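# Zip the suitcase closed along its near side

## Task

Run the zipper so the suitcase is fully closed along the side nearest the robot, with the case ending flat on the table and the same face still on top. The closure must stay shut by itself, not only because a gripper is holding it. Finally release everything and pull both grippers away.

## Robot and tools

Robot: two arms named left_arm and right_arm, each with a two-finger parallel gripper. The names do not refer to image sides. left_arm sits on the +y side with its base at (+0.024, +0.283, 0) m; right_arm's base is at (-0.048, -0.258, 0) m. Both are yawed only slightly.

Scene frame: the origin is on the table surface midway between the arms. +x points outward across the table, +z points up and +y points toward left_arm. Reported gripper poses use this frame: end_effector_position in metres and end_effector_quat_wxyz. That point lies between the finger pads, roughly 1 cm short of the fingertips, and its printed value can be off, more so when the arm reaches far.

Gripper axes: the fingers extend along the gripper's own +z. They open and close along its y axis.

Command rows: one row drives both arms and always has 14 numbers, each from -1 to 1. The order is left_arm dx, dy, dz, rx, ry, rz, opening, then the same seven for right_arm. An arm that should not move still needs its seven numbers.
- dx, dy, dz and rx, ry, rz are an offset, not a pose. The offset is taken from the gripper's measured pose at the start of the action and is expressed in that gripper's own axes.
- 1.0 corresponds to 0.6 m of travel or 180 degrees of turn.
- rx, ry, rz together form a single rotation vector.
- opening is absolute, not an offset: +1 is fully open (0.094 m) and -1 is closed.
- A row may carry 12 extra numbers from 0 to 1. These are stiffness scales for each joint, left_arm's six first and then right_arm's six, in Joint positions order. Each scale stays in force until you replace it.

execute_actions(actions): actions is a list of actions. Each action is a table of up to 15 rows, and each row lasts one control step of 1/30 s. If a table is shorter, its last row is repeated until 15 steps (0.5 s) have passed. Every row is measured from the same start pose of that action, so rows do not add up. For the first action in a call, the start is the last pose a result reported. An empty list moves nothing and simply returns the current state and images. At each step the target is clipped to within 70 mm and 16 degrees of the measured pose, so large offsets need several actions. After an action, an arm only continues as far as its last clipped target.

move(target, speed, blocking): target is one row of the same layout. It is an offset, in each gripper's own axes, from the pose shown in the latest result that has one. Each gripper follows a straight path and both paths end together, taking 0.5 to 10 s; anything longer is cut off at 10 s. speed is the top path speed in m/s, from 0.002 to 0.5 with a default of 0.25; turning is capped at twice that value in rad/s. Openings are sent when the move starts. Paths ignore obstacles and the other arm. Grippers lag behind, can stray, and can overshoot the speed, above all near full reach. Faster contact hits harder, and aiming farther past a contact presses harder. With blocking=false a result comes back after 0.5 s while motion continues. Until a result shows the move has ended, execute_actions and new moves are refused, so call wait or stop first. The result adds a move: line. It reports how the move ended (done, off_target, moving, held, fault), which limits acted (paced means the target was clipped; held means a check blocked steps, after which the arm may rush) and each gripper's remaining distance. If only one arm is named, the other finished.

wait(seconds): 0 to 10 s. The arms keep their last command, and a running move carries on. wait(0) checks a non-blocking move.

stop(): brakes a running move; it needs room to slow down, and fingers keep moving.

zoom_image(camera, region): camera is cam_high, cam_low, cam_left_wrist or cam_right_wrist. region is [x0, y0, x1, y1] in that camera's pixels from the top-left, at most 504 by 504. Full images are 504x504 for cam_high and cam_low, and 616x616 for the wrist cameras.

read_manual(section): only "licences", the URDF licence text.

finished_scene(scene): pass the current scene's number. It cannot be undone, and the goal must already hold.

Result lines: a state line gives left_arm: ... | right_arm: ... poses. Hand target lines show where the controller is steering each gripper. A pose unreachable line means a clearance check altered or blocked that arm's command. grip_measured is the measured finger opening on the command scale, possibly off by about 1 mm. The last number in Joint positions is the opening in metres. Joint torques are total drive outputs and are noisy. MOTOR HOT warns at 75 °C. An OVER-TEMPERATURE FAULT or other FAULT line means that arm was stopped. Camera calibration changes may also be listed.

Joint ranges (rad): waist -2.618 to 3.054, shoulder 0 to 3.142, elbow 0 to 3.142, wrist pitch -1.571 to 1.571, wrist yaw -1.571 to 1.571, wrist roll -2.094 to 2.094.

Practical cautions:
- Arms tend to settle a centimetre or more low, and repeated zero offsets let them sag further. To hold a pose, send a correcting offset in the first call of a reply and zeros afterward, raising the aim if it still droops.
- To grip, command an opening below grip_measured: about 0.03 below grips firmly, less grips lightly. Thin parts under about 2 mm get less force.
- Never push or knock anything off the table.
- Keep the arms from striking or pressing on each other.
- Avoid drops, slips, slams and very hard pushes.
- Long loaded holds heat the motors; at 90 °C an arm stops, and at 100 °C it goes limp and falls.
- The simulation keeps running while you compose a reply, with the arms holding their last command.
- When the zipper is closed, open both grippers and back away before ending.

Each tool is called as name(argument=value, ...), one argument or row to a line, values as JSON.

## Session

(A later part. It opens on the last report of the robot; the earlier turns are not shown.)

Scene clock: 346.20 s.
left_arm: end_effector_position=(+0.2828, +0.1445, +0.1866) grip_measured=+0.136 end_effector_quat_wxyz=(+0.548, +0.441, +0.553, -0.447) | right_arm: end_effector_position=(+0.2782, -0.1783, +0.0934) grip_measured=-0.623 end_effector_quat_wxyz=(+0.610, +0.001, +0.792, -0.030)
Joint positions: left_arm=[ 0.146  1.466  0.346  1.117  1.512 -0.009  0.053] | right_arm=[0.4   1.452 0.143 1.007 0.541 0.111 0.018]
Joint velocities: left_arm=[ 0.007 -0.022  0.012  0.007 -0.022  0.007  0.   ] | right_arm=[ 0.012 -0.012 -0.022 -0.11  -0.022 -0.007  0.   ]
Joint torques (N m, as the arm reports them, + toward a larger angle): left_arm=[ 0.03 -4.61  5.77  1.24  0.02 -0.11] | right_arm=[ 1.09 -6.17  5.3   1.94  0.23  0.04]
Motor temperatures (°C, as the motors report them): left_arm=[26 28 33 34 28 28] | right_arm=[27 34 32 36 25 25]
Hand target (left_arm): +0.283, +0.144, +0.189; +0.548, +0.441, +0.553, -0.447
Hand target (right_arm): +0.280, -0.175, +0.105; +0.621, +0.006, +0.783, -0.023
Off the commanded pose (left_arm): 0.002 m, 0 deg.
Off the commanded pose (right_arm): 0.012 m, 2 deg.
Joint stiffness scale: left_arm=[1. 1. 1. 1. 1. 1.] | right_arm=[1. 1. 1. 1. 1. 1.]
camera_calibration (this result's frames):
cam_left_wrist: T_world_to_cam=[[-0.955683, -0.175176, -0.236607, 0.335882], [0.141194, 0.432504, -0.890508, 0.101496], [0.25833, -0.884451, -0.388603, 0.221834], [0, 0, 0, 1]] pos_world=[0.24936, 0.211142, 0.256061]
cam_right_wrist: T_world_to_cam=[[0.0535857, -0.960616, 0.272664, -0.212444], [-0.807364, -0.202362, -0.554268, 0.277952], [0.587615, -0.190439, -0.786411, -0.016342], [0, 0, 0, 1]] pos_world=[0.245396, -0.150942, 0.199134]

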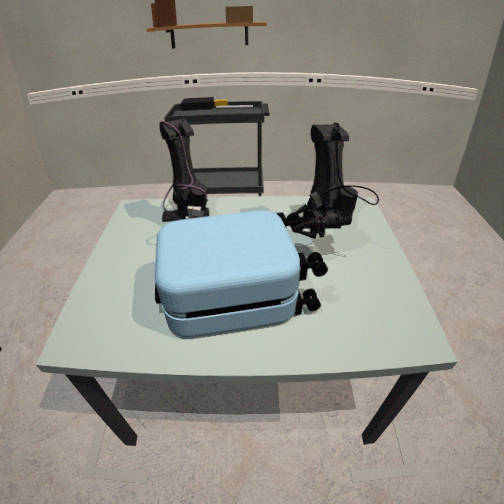

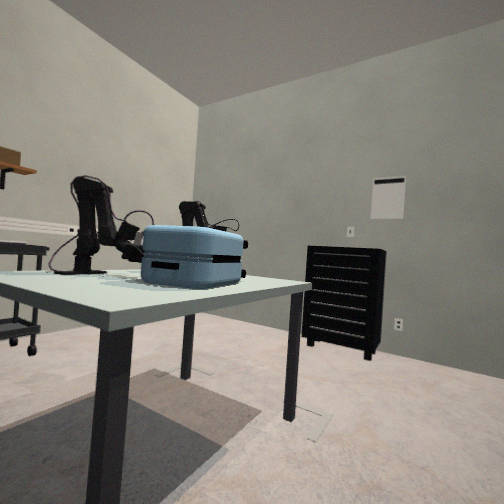

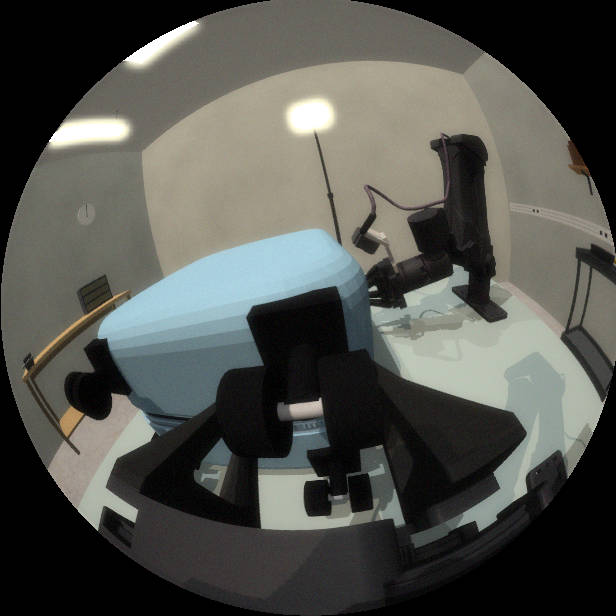

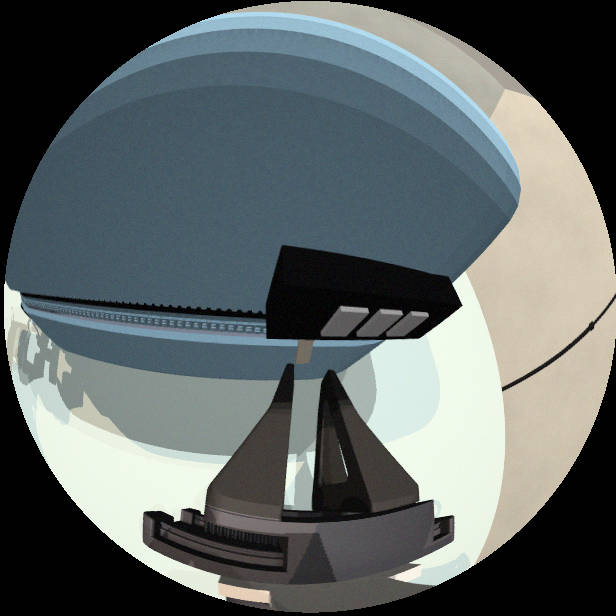

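execute_actions(
  actions=[
    [[-0.004,0,0,0,0,0,0.105,-0.022,0.005,-0.002,-0.01,-0.025,0,-0.62]],
  ],
)

Scene clock: 351.97 s.
left_arm: end_effector_position=(+0.2828, +0.1445, +0.1866) grip_measured=+0.136 end_effector_quat_wxyz=(+0.548, +0.441, +0.553, -0.447) | right_arm: end_effector_position=(+0.2809, -0.1722, +0.1086) grip_measured=-0.623 end_effector_quat_wxyz=(+0.639, -0.010, +0.769, -0.016)
Joint positions: left_arm=[ 0.146  1.466  0.346  1.117  1.512 -0.009  0.053] | right_arm=[0.4   1.477 0.13  1.136 0.515 0.068 0.018]
Joint velocities: left_arm=[-0.002  0.007 -0.007 -0.007  0.007  0.007  0.001] | right_arm=[-0.002  0.022 -0.012  0.066  0.022 -0.037  0.   ]
Joint torques (N m, as the arm reports them, + toward a larger angle): left_arm=[ 0.08 -4.63  5.78  1.23  0.03 -0.11] | right_arm=[-0.89 -2.28  3.05  2.24 -0.04 -0.05]
Motor temperatures (°C, as the motors report them): left_arm=[26 28 33 34 28 28] | right_arm=[27 34 32 36 25 25]
Hand target (left_arm): +0.283, +0.144, +0.189; +0.548, +0.441, +0.553, -0.447
Hand target (right_arm): +0.280, -0.175, +0.106; +0.640, -0.010, +0.768, -0.017
Off the commanded pose (left_arm): 0.002 m, 0 deg.
Off the commanded pose (right_arm): 0.003 m, 0 deg.
Joint stiffness scale: left_arm=[1. 1. 1. 1. 1. 1.] | right_arm=[1. 1. 1. 1. 1. 1.]
camera_calibration (this result's frames):
cam_left_wrist: T_world_to_cam=[[-0.955683, -0.175176, -0.236607, 0.335882], [0.141194, 0.432504, -0.890508, 0.101496], [0.25833, -0.884451, -0.388603, 0.221834], [0, 0, 0, 1]] pos_world=[0.24936, 0.211142, 0.256061]
cam_right_wrist: T_world_to_cam=[[0.0666491, -0.960762, 0.269249, -0.214172], [-0.756781, -0.224539, -0.613893, 0.27824], [0.650261, -0.162847, -0.742052, -0.0225237], [0, 0, 0, 1]] pos_world=[0.239488, -0.14696, 0.211761]

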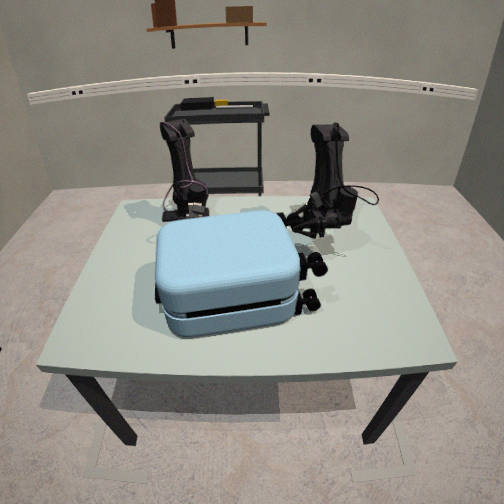

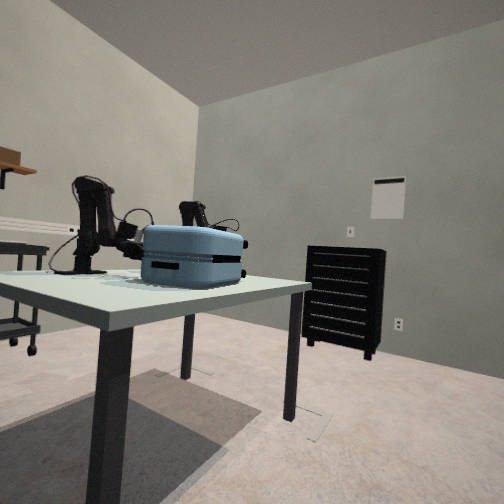

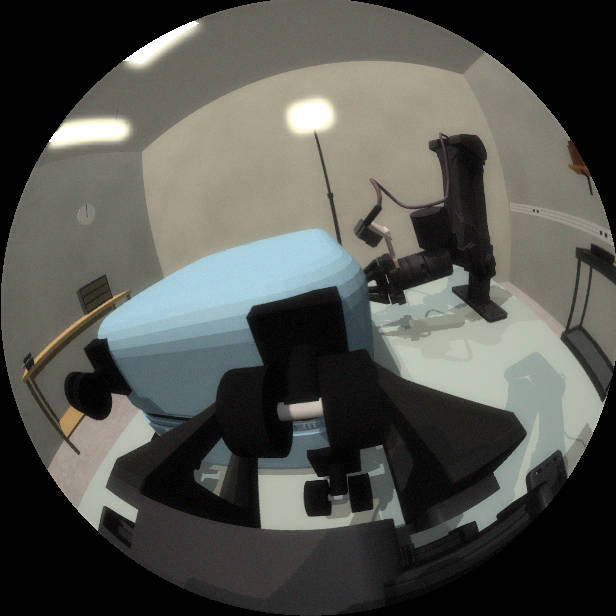

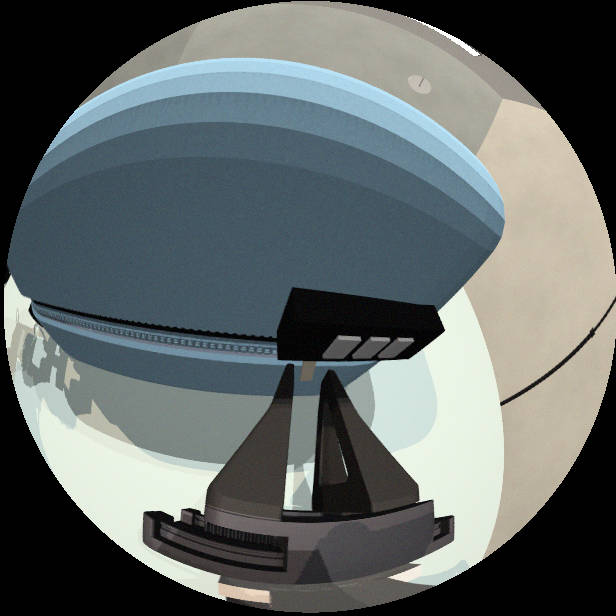

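zoom_image(
  camera="cam_right_wrist",
  region=[250, 320, 370, 440],
)

zoom_image(
  camera="cam_left_wrist",
  region=[330, 230, 430, 330],
)

Region (250, 320, 370, 440) of cam_right_wrist's 616x616 image, scaled by 4.200, with more detail than that image has.

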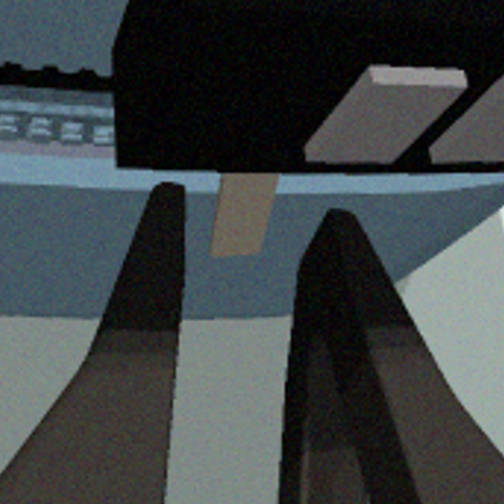

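Region (330, 230, 430, 330) of cam_left_wrist's 616x616 image, scaled by 5.040, with more detail than that image has.

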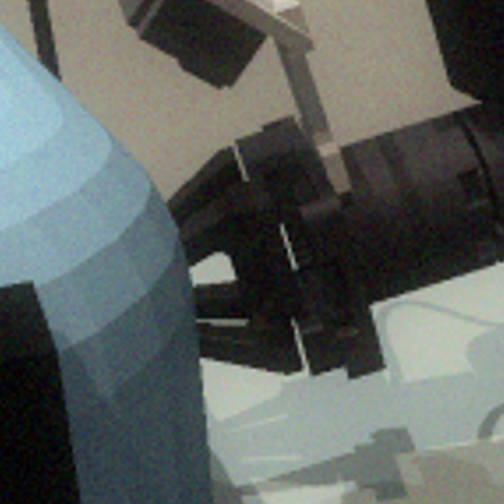

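execute_actions(
  actions=[
    [[-0.004,0,0,0,0,0,0.105,0.007,-0.004,0.011,0,0,0,-0.62]],
    [[0,0,0,0,0,0,0.105,0,0,0.003,0,0,0,-0.62]],
  ],
)

Scene clock: 362.17 s.
left_arm: end_effector_position=(+0.2828, +0.1445, +0.1867) grip_measured=+0.136 end_effector_quat_wxyz=(+0.548, +0.441, +0.553, -0.447) | right_arm: end_effector_position=(+0.2828, -0.1744, +0.0992) grip_measured=-0.623 end_effector_quat_wxyz=(+0.631, -0.013, +0.775, -0.020)
Joint positions: left_arm=[ 0.146  1.466  0.346  1.117  1.512 -0.009  0.053] | right_arm=[0.384 1.527 0.13  1.165 0.499 0.064 0.018]
Joint velocities: left_arm=[-0.002  0.022 -0.007 -0.051 -0.051 -0.022 -0.   ] | right_arm=[-0.012  0.007 -0.002  0.037  0.081 -0.022 -0.001]
Joint torques (N m, as the arm reports them, + toward a larger angle): left_arm=[-0.01 -3.77  5.52  1.29  0.04 -0.01] | right_arm=[-0.47 -3.21  4.23  2.07  0.02 -0.03]
Motor temperatures (°C, as the motors report them): left_arm=[26 28 33 34 28 28] | right_arm=[27 34 32 37 25 25]
Hand target (left_arm): +0.283, +0.145, +0.187; +0.548, +0.441, +0.553, -0.447
Hand target (right_arm): +0.285, -0.174, +0.099; +0.631, -0.013, +0.775, -0.020
Off the commanded pose (left_arm): 0.000 m, 0 deg.
Off the commanded pose (right_arm): 0.002 m, 0 deg.
Joint stiffness scale: left_arm=[1. 1. 1. 1. 1. 1.] | right_arm=[1. 1. 1. 1. 1. 1.]
camera_calibration (this result's frames):
cam_left_wrist: T_world_to_cam=[[-0.955594, -0.175162, -0.236978, 0.335932], [0.141529, 0.432556, -0.890429, 0.101407], [0.258476, -0.884428, -0.388557, 0.221792], [0, 0, 0, 1]] pos_world=[0.249334, 0.211138, 0.256083]
cam_right_wrist: T_world_to_cam=[[0.0724855, -0.957783, 0.278205, -0.215843], [-0.768878, -0.231331, -0.596081, 0.273859], [0.635274, -0.170698, -0.753186, -0.0271062], [0, 0, 0, 1]] pos_world=[0.243429, -0.148006, 0.202875]

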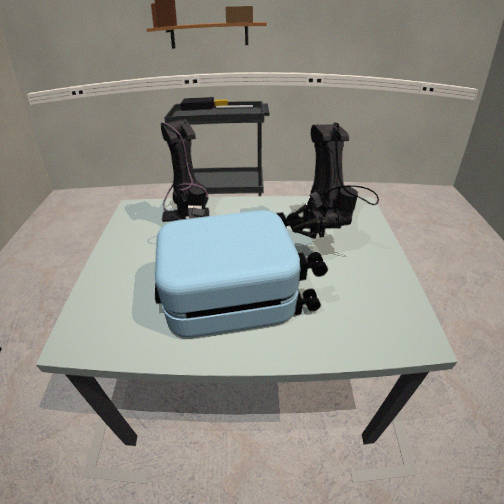

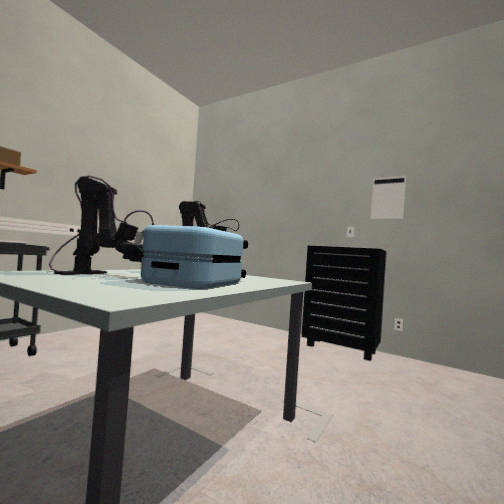

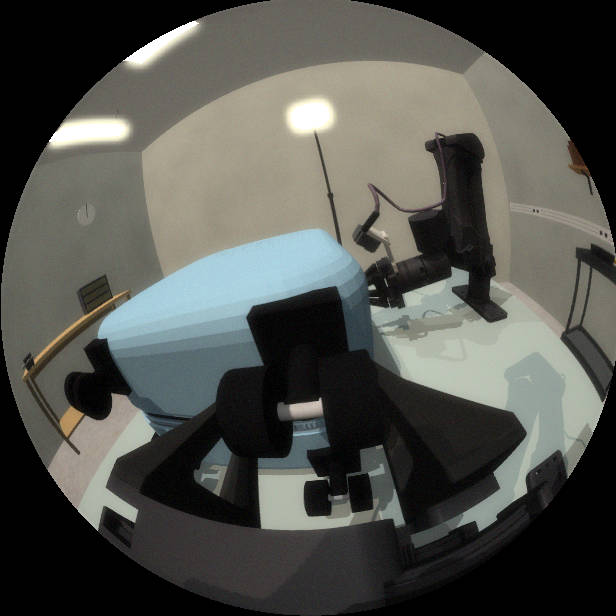

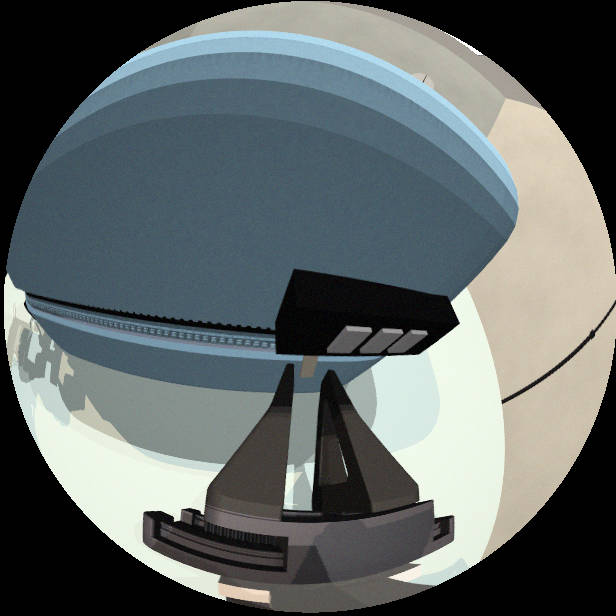

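execute_actions(
  actions=[
    [[-0.004,0,0,0,0,0,0.105,-0.006,-0.002,0.012,0,0,0,-0.74]],
  ],
)

zoom_image(
  camera="cam_right_wrist",
  region=[250, 320, 370, 440],
)

Scene clock: 366.03 s.
left_arm: end_effector_position=(+0.2828, +0.1445, +0.1867) grip_measured=+0.136 end_effector_quat_wxyz=(+0.548, +0.441, +0.553, -0.447) | right_arm: end_effector_position=(+0.2832, -0.1763, +0.0962) grip_measured=-0.737 end_effector_quat_wxyz=(+0.626, -0.016, +0.779, -0.021)
Joint positions: left_arm=[ 0.146  1.466  0.346  1.117  1.512 -0.009  0.053] | right_arm=[0.371 1.527 0.13  1.153 0.484 0.061 0.012]
Joint velocities: left_arm=[ 0.002  0.002 -0.012  0.007 -0.022 -0.007 -0.   ] | right_arm=[ 0.002 -0.002 -0.002 -0.051  0.022 -0.037  0.001]
Joint torques (N m, as the arm reports them, + toward a larger angle): left_arm=[ 0.08 -4.55  5.92  1.25  0.05 -0.12] | right_arm=[-1.11 -3.37  6.25  1.97 -0.03 -0.05]
Motor temperatures (°C, as the motors report them): left_arm=[26 28 33 34 28 28] | right_arm=[27 33 32 37 25 25]
Hand target (left_arm): +0.283, +0.144, +0.189; +0.548, +0.441, +0.553, -0.447
Hand target (right_arm): +0.290, -0.176, +0.101; +0.631, -0.013, +0.775, -0.020
Off the commanded pose (left_arm): 0.002 m, 0 deg.
Off the commanded pose (right_arm): 0.009 m, 1 deg.
Joint stiffness scale: left_arm=[1. 1. 1. 1. 1. 1.] | right_arm=[1. 1. 1. 1. 1. 1.]
camera_calibration (this result's frames):
cam_left_wrist: T_world_to_cam=[[-0.955594, -0.175162, -0.236978, 0.335932], [0.141529, 0.432556, -0.890429, 0.101407], [0.258476, -0.884428, -0.388557, 0.221792], [0, 0, 0, 1]] pos_world=[0.249334, 0.211138, 0.256083]
cam_right_wrist: T_world_to_cam=[[0.0784577, -0.955928, 0.282926, -0.21868], [-0.775665, -0.236814, -0.585032, 0.271877], [0.626249, -0.173555, -0.76006, -0.0272692], [0, 0, 0, 1]] pos_world=[0.24512, -0.149391, 0.2002]

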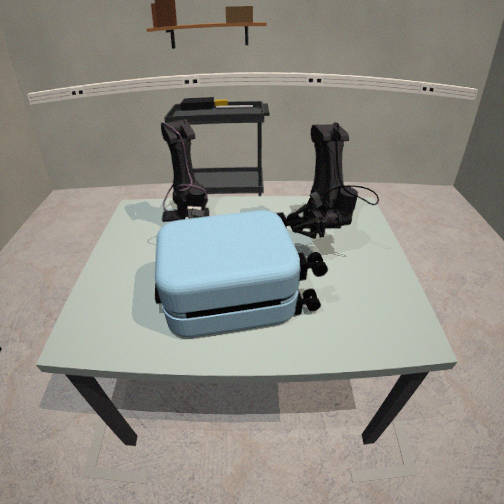

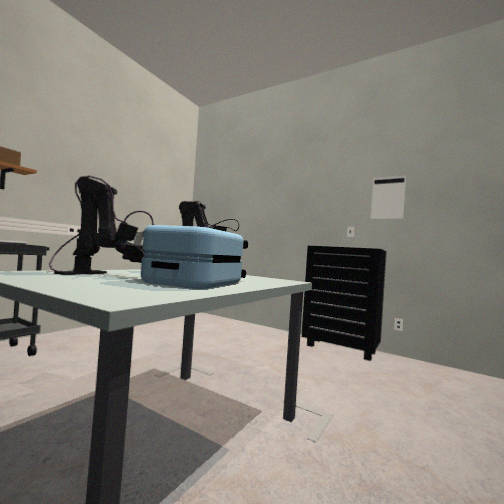

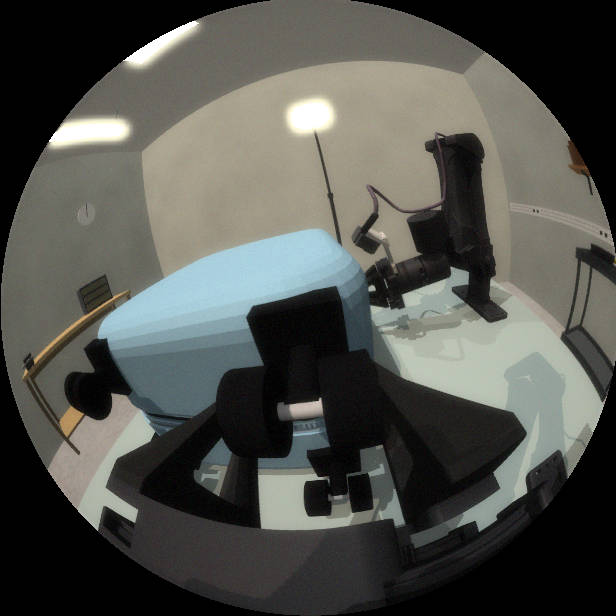

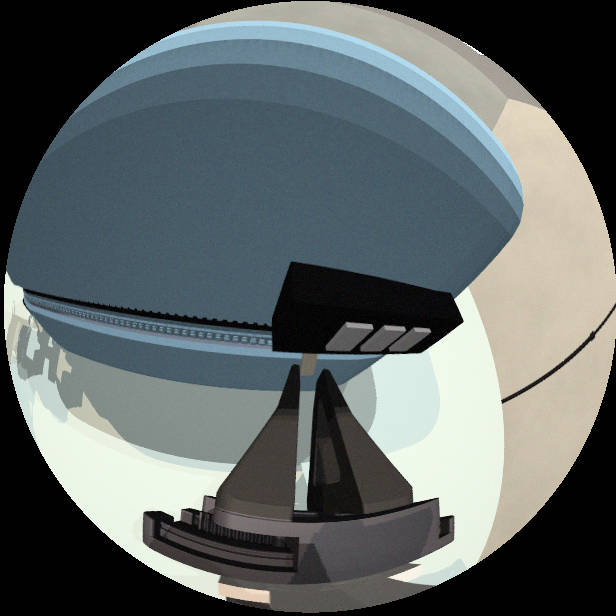

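Region (250, 320, 370, 440) of cam_right_wrist's 616x616 image, scaled by 4.200, with more detail than that image has.

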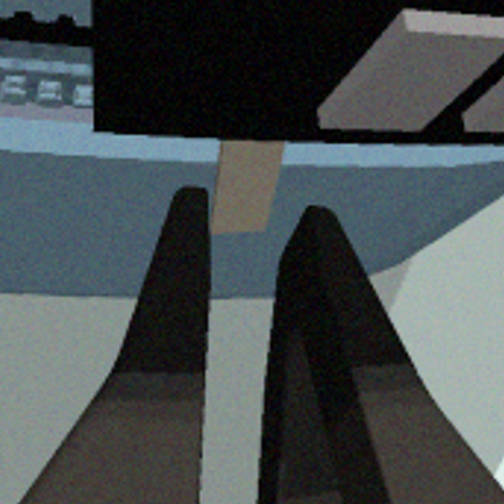

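execute_actions(
  actions=[
    [[-0.004,0,0,0,0,0,0.105,-0.016,-0.002,0.019,0,-0.012,0,-0.72]],
  ],
)

zoom_image(
  camera="cam_right_wrist",
  region=[250, 320, 370, 440],
)

Scene clock: 387.40 s.
left_arm: end_effector_position=(+0.2833, +0.1446, +0.1867) grip_measured=+0.136 end_effector_quat_wxyz=(+0.548, +0.440, +0.554, -0.446) | right_arm: end_effector_position=(+0.2861, -0.1782, +0.0934) grip_measured=-0.723 end_effector_quat_wxyz=(+0.627, -0.024, +0.778, -0.026)
Joint positions: left_arm=[ 0.146  1.466  0.346  1.117  1.509 -0.009  0.053] | right_arm=[0.353 1.565 0.13  1.195 0.466 0.037 0.013]
Joint velocities: left_arm=[ 0.007 -0.002 -0.012 -0.037 -0.037 -0.022  0.001] | right_arm=[-0.002  0.002  0.007  0.022 -0.037 -0.007  0.   ]
Joint torques (N m, as the arm reports them, + toward a larger angle): left_arm=[-0.02 -4.67  5.75  1.25  0.07 -0.13] | right_arm=[-1.36 -2.59  6.39  2.4  -0.09 -0.04]
Motor temperatures (°C, as the motors report them): left_arm=[26 28 33 34 28 28] | right_arm=[27 33 32 37 24 25]
Hand target (left_arm): +0.283, +0.144, +0.189; +0.548, +0.441, +0.553, -0.447
Hand target (right_arm): +0.296, -0.177, +0.103; +0.641, -0.017, +0.767, -0.021
Off the commanded pose (left_arm): 0.002 m, 0 deg.
Off the commanded pose (right_arm): 0.014 m, 2 deg.
Joint stiffness scale: left_arm=[1. 1. 1. 1. 1. 1.] | right_arm=[1. 1. 1. 1. 1. 1.]
camera_calibration (this result's frames):
cam_left_wrist: T_world_to_cam=[[-0.955123, -0.177712, -0.236978, 0.336629], [0.140373, 0.432938, -0.890427, 0.101568], [0.260836, -0.883732, -0.388563, 0.220993], [0, 0, 0, 1]] pos_world=[0.249622, 0.211149, 0.256082]
cam_right_wrist: T_world_to_cam=[[0.0826045, -0.950553, 0.299376, -0.22178], [-0.773438, -0.250588, -0.582237, 0.268655], [0.628467, -0.183454, -0.755893, -0.0342792], [0, 0, 0, 1]] pos_world=[0.247652, -0.149781, 0.196906]

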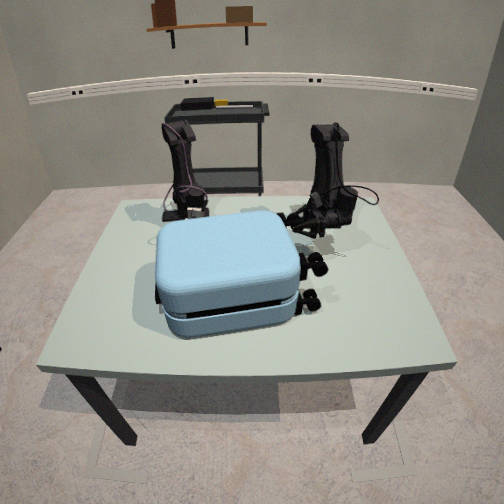

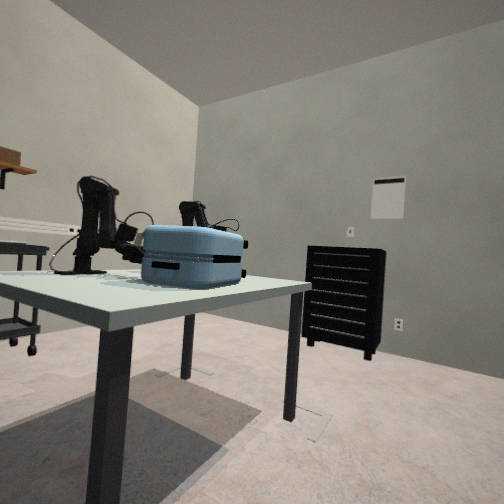

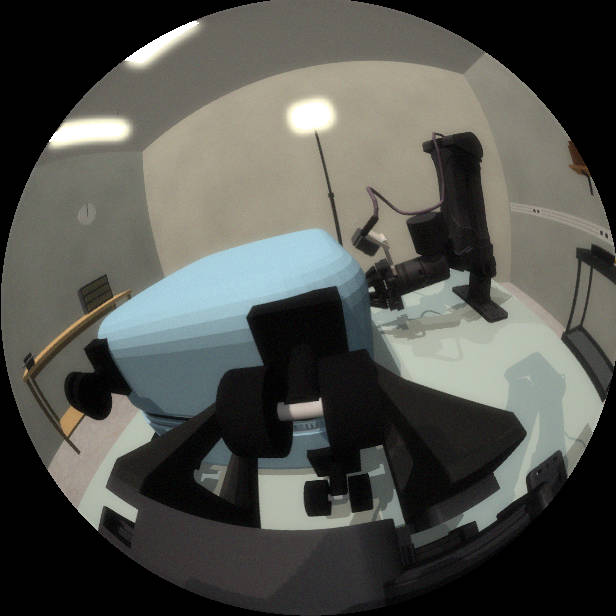

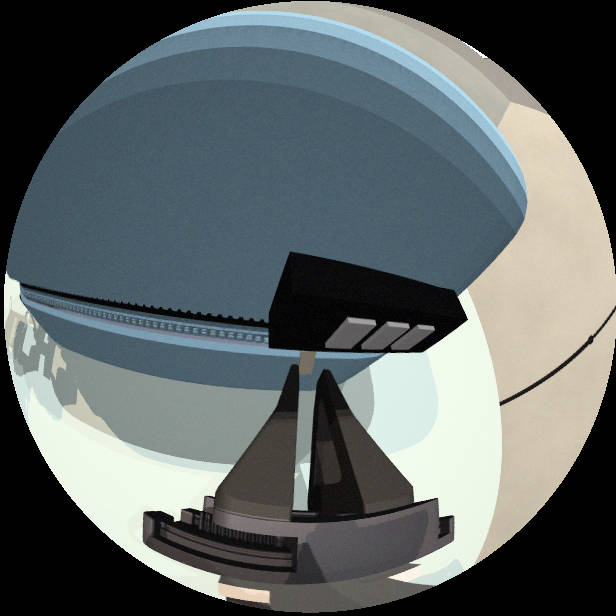

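Region (250, 320, 370, 440) of cam_right_wrist's 616x616 image, scaled by 4.200, with more detail than that image has.

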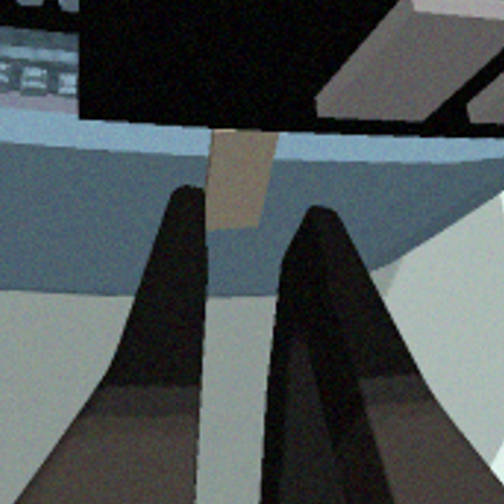

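execute_actions(
  actions=[
    [[-0.004,0,0,0,0,0,0.105,-0.008,0.002,0.008,0,-0.01,0,-0.76],[-0.004,0,0,0,0,0,0.105,-0.008,0.002,0.008,0,-0.01,0,-0.78],[-0.004,0,0,0,0,0,0.105,-0.008,0.002,0.008,0,-0.01,0,-0.8],[-0.004,0,0,0,0,0,0.105,-0.008,0.002,0.008,0,-0.01,0,-0.82],[-0.004,0,0,0,0,0,0.105,-0.008,0.002,0.008,0,-0.01,0,-0.84],[-0.004,0,0,0,0,0,0.105,-0.008,0.002,0.008,0,-0.01,0,-0.86],[-0.004,0,0,0,0,0,0.105,-0.008,0.002,0.008,0,-0.01,0,-0.88],[-0.004,0,0,0,0,0,0.105,-0.008,0.002,0.008,0,-0.01,0,-0.89]],
  ],
)

zoom_image(
  camera="cam_right_wrist",
  region=[250, 320, 370, 440],
)

Scene clock: 412.73 s.
left_arm: end_effector_position=(+0.2836, +0.1447, +0.1866) grip_measured=+0.136 end_effector_quat_wxyz=(+0.549, +0.440, +0.554, -0.446) | right_arm: end_effector_position=(+0.2873, -0.1768, +0.0911) grip_measured=-0.883 end_effector_quat_wxyz=(+0.629, -0.030, +0.777, -0.028)
Joint positions: left_arm=[ 0.146  1.466  0.346  1.117  1.507 -0.01   0.053] | right_arm=[0.353 1.602 0.13  1.237 0.46  0.024 0.005]
Joint velocities: left_arm=[-0.002 -0.007 -0.002 -0.007 -0.051  0.007 -0.   ] | right_arm=[ 0.012  0.007  0.007  0.007 -0.007  0.037  0.001]
Joint torques (N m, as the arm reports them, + toward a larger angle): left_arm=[-0.02 -4.49  5.87  1.22  0.05 -0.11] | right_arm=[-0.48 -2.88  4.38  2.46  0.08 -0.07]
Motor temperatures (°C, as the motors report them): left_arm=[26 28 33 34 28 28] | right_arm=[27 33 33 38 24 25]
Hand target (left_arm): +0.283, +0.145, +0.189; +0.548, +0.440, +0.553, -0.447
Hand target (right_arm): +0.292, -0.177, +0.097; +0.639, -0.024, +0.769, -0.026
Off the commanded pose (left_arm): 0.002 m, 0 deg.
Off the commanded pose (right_arm): 0.007 m, 2 deg.
Joint stiffness scale: left_arm=[1. 1. 1. 1. 1. 1.] | right_arm=[1. 1. 1. 1. 1. 1.]
camera_calibration (this result's frames):
cam_left_wrist: T_world_to_cam=[[-0.954939, -0.179188, -0.236608, 0.336985], [0.13938, 0.433082, -0.890513, 0.101782], [0.26204, -0.883364, -0.388591, 0.220586], [0, 0, 0, 1]] pos_world=[0.249812, 0.211161, 0.256089]
cam_right_wrist: T_world_to_cam=[[0.0889519, -0.946993, 0.308694, -0.221843], [-0.769029, -0.262258, -0.582937, 0.26535], [0.632995, -0.185541, -0.751593, -0.0385312], [0, 0, 0, 1]] pos_world=[0.248185, -0.147642, 0.194204]

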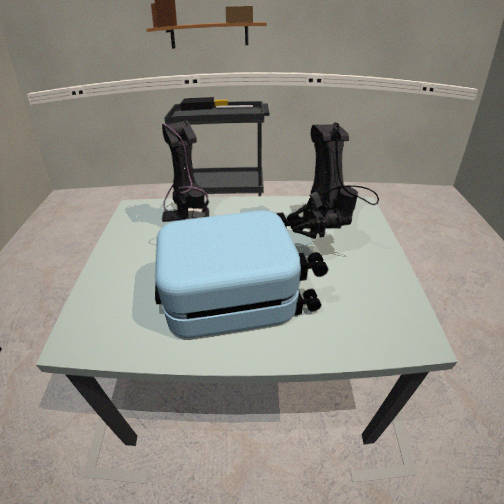

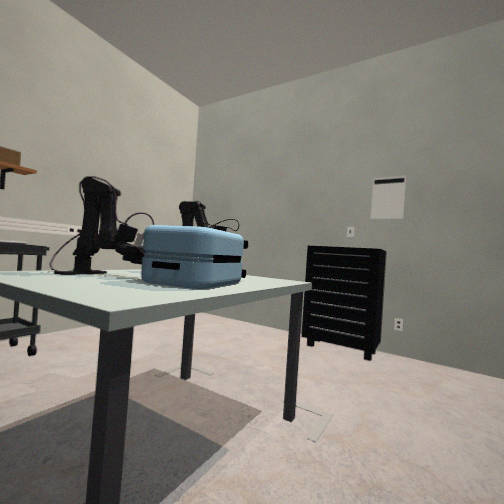

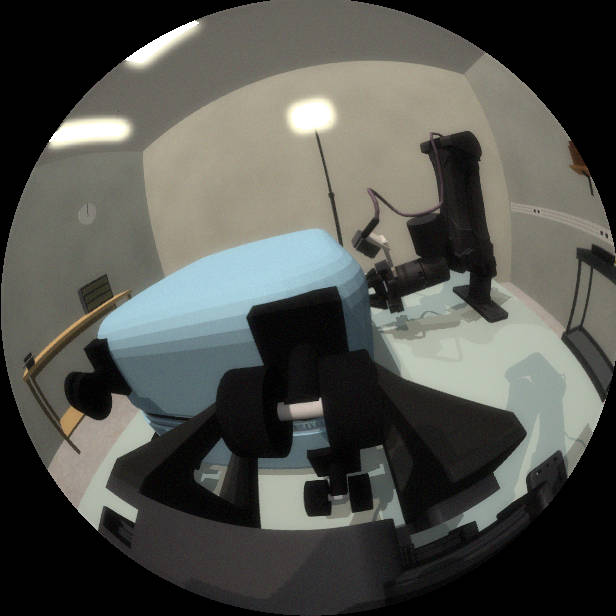

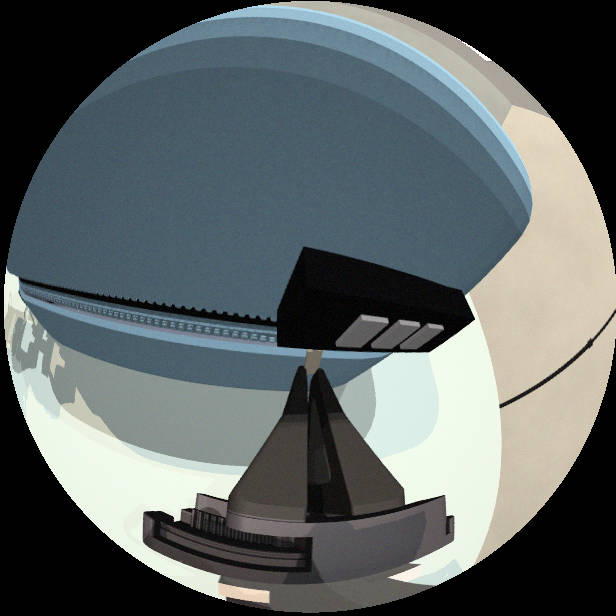

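Region (250, 320, 370, 440) of cam_right_wrist's 616x616 image, scaled by 4.200, with more detail than that image has.

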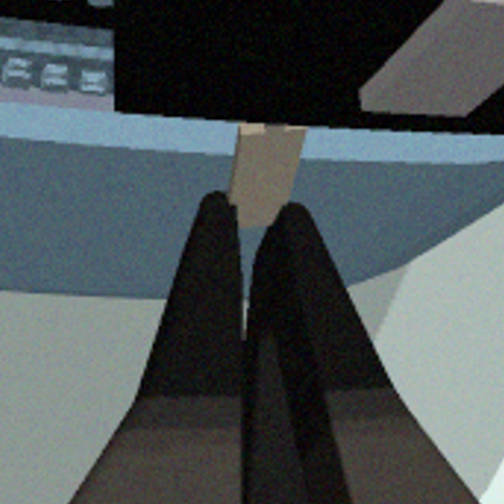

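zoom_image(
  camera="cam_low",
  region=[90, 200, 180, 290],
)

zoom_image(
  camera="cam_high",
  region=[150, 170, 240, 260],
)

Region (90, 200, 180, 290) of cam_low's 504x504 image, scaled by 5.600, with more detail than that image has.

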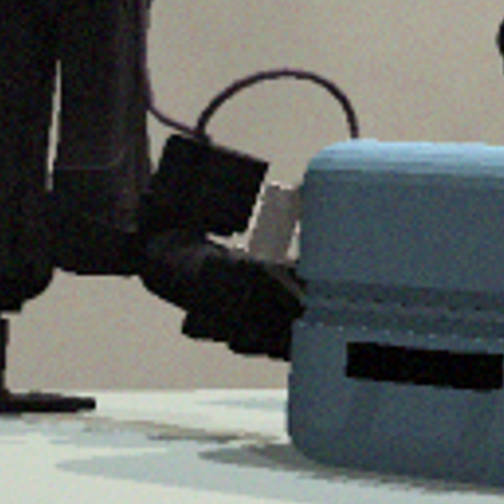

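Region (150, 170, 240, 260) of cam_high's 504x504 image, scaled by 5.600, with more detail than that image has.

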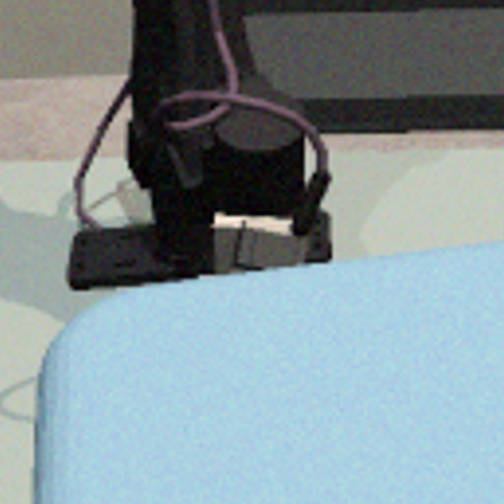

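move(
  target=[-0.004,0,0,0,0,0,0.105,-0.015,-0.009,-0.016,-0.0665,-0.025,0.0143,-0.68],
  speed=0.1,
)

zoom_image(
  camera="cam_right_wrist",
  region=[250, 320, 370, 440],
)

Scene clock: 511.77 s.
left_arm: end_effector_position=(+0.2837, +0.1447, +0.1867) grip_measured=+0.136 end_effector_quat_wxyz=(+0.549, +0.439, +0.554, -0.446) | right_arm: end_effector_position=(+0.2819, -0.1790, +0.1001) grip_measured=-0.683 end_effector_quat_wxyz=(+0.646, -0.081, +0.756, +0.067)
Joint positions: left_arm=[ 0.146  1.466  0.346  1.118  1.507 -0.01   0.053] | right_arm=[0.142 1.602 0.054 1.392 0.044 0.004 0.015]
Joint velocities: left_arm=[-0.017  0.007  0.002  0.007 -0.007  0.022 -0.   ] | right_arm=[ 0.017  0.017  0.007 -0.037  0.022 -0.022 -0.   ]
Joint torques (N m, as the arm reports them, + toward a larger angle): left_arm=[-0.02 -4.58  5.84  1.24  0.04 -0.11] | right_arm=[-1.16 -3.99  1.83  2.35 -0.12 -0.04]
Motor temperatures (°C, as the motors report them): left_arm=[26 28 33 33 28 28] | right_arm=[27 33 32 41 24 25]
Hand target (left_arm): +0.284, +0.145, +0.189; +0.549, +0.439, +0.554, -0.446
Hand target (right_arm): +0.280, -0.182, +0.103; +0.651, -0.081, +0.752, +0.067
Off the commanded pose (left_arm): 0.002 m, 0 deg.
Off the commanded pose (right_arm): 0.004 m, 1 deg.
Joint stiffness scale: left_arm=[1. 1. 1. 1. 1. 1.] | right_arm=[1. 1. 1. 1. 1. 1.]
move: done
camera_calibration (this result's frames):
cam_left_wrist: T_world_to_cam=[[-0.954713, -0.179902, -0.236978, 0.337233], [0.139385, 0.433242, -0.890435, 0.101739], [0.26286, -0.88314, -0.388546, 0.220315], [0, 0, 0, 1]] pos_world=[0.249868, 0.211161, 0.256111]
cam_right_wrist: T_world_to_cam=[[0.266281, -0.933888, 0.238637, -0.266887], [-0.678788, -0.357457, -0.64146, 0.229235], [0.684354, 0.00882415, -0.729096, -0.0107548], [0, 0, 0, 1]] pos_world=[0.234029, -0.167206, 0.202893]

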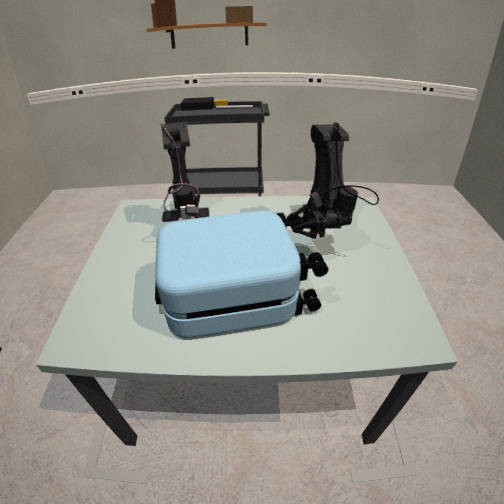

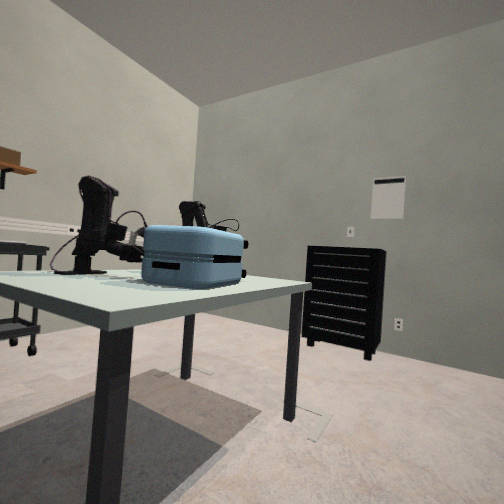

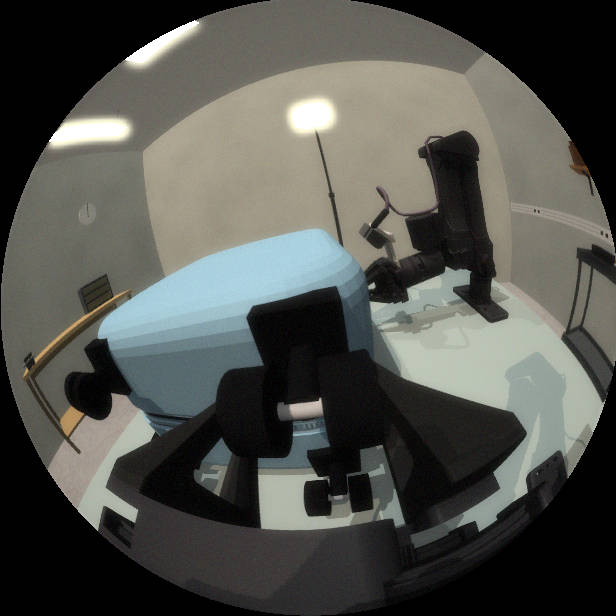

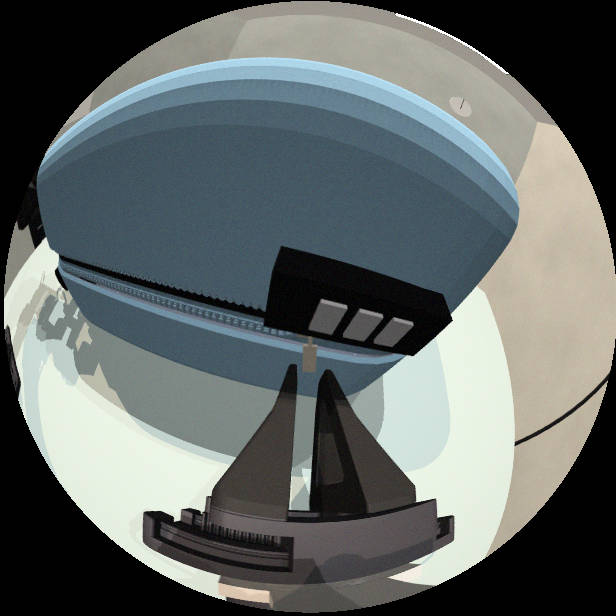

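Region (250, 320, 370, 440) of cam_right_wrist's 616x616 image, scaled by 4.200, with more detail than that image has.

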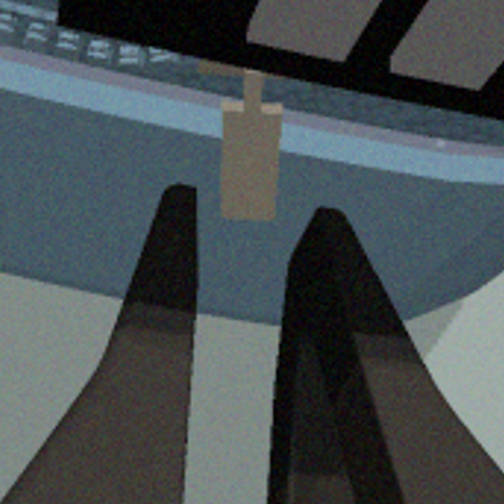

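execute_actions(
  actions=[
    [[-0.004,0,0,0,0,0,0.105,-0.006,0.001,0.010,0,-0.001,0,-0.68],[-0.004,0,0,0,0,0,0.105,-0.007,0.001,0.012,0,-0.001,0,-0.68],[-0.004,0,0,0,0,0,0.105,-0.008,0.001,0.014,0,-0.002,0,-0.68],[-0.004,0,0,0,0,0,0.105,-0.009,0.001,0.016,0,-0.002,0,-0.68],[-0.004,0,0,0,0,0,0.105,-0.010,0.001,0.018,0,-0.002,0,-0.68],[-0.004,0,0,0,0,0,0.105,-0.011,0.001,0.0195,0,-0.002,0,-0.68]],
  ],
)

zoom_image(
  camera="cam_right_wrist",
  region=[250, 320, 370, 440],
)

Scene clock: 535.07 s.
left_arm: end_effector_position=(+0.2837, +0.1447, +0.1867) grip_measured=+0.136 end_effector_quat_wxyz=(+0.549, +0.439, +0.554, -0.446) | right_arm: end_effector_position=(+0.2884, -0.1770, +0.1016) grip_measured=-0.683 end_effector_quat_wxyz=(+0.645, -0.081, +0.757, +0.067)
Joint positions: left_arm=[ 0.146  1.466  0.346  1.118  1.507 -0.01   0.053] | right_arm=[0.141 1.602 0.082 1.361 0.042 0.004 0.015]
Joint velocities: left_arm=[-0.007  0.007 -0.002 -0.051  0.051 -0.066 -0.001] | right_arm=[-0.027  0.007 -0.027 -0.022  0.007 -0.022 -0.   ]
Joint torques (N m, as the arm reports them, + toward a larger angle): left_arm=[ 0.02 -4.5   5.79  1.23  0.04 -0.09] | right_arm=[ 0.13 -3.66  5.32  2.01  0.02  0.01]
Motor temperatures (°C, as the motors report them): left_arm=[26 28 32 33 28 28] | right_arm=[27 33 31 41 24 25]
Hand target (left_arm): +0.284, +0.145, +0.189; +0.549, +0.439, +0.554, -0.446
Hand target (right_arm): +0.294, -0.176, +0.105; +0.648, -0.080, +0.754, +0.067
Off the commanded pose (left_arm): 0.002 m, 0 deg.
Off the commanded pose (right_arm): 0.007 m, 0 deg.
Joint stiffness scale: left_arm=[1. 1. 1. 1. 1. 1.] | right_arm=[1. 1. 1. 1. 1. 1.]
camera_calibration (this result's frames):
cam_left_wrist: T_world_to_cam=[[-0.954713, -0.179902, -0.236978, 0.337233], [0.139385, 0.433242, -0.890435, 0.101739], [0.26286, -0.88314, -0.388546, 0.220315], [0, 0, 0, 1]] pos_world=[0.249868, 0.211161, 0.256111]
cam_right_wrist: T_world_to_cam=[[0.268497, -0.933354, 0.238242, -0.267632], [-0.679356, -0.358817, -0.640098, 0.235085], [0.682923, 0.010013, -0.730421, -0.0133886], [0, 0, 0, 1]] pos_world=[0.240708, -0.165309, 0.204459]

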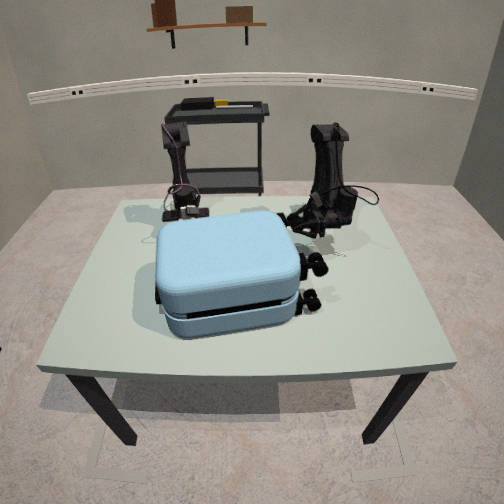

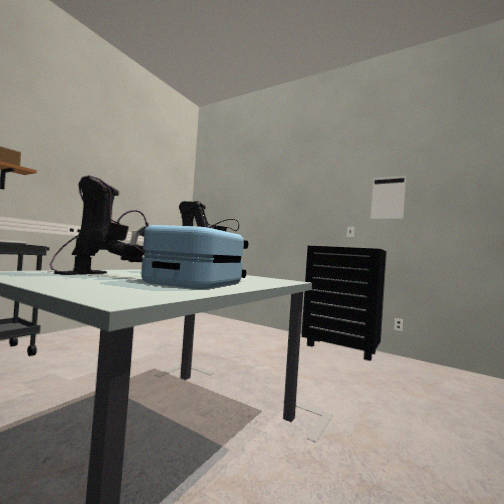

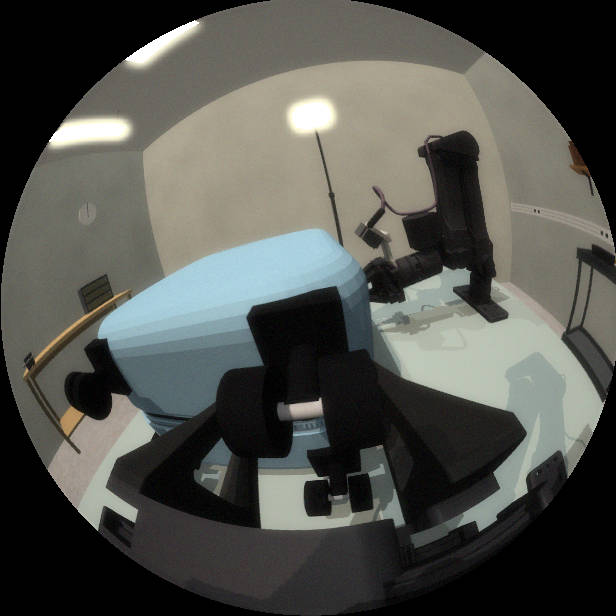

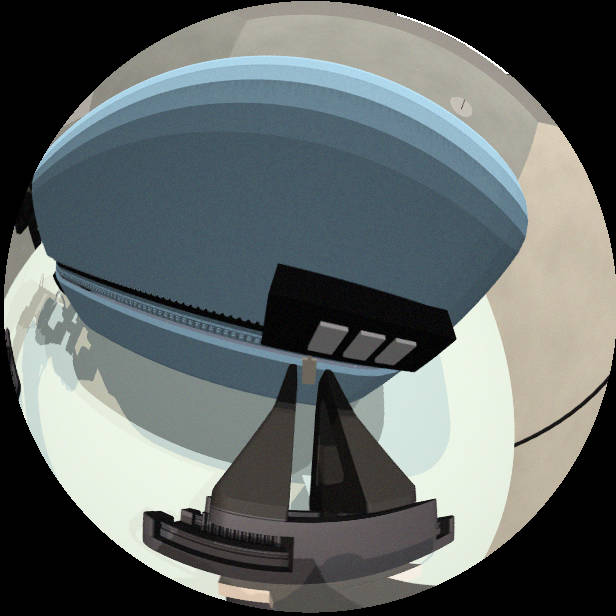

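Region (250, 320, 370, 440) of cam_right_wrist's 616x616 image, scaled by 4.200, with more detail than that image has.

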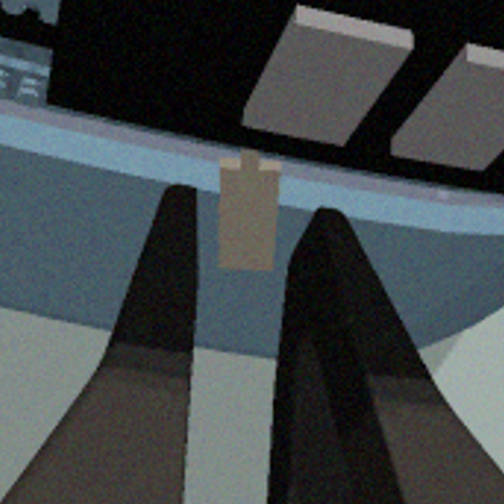

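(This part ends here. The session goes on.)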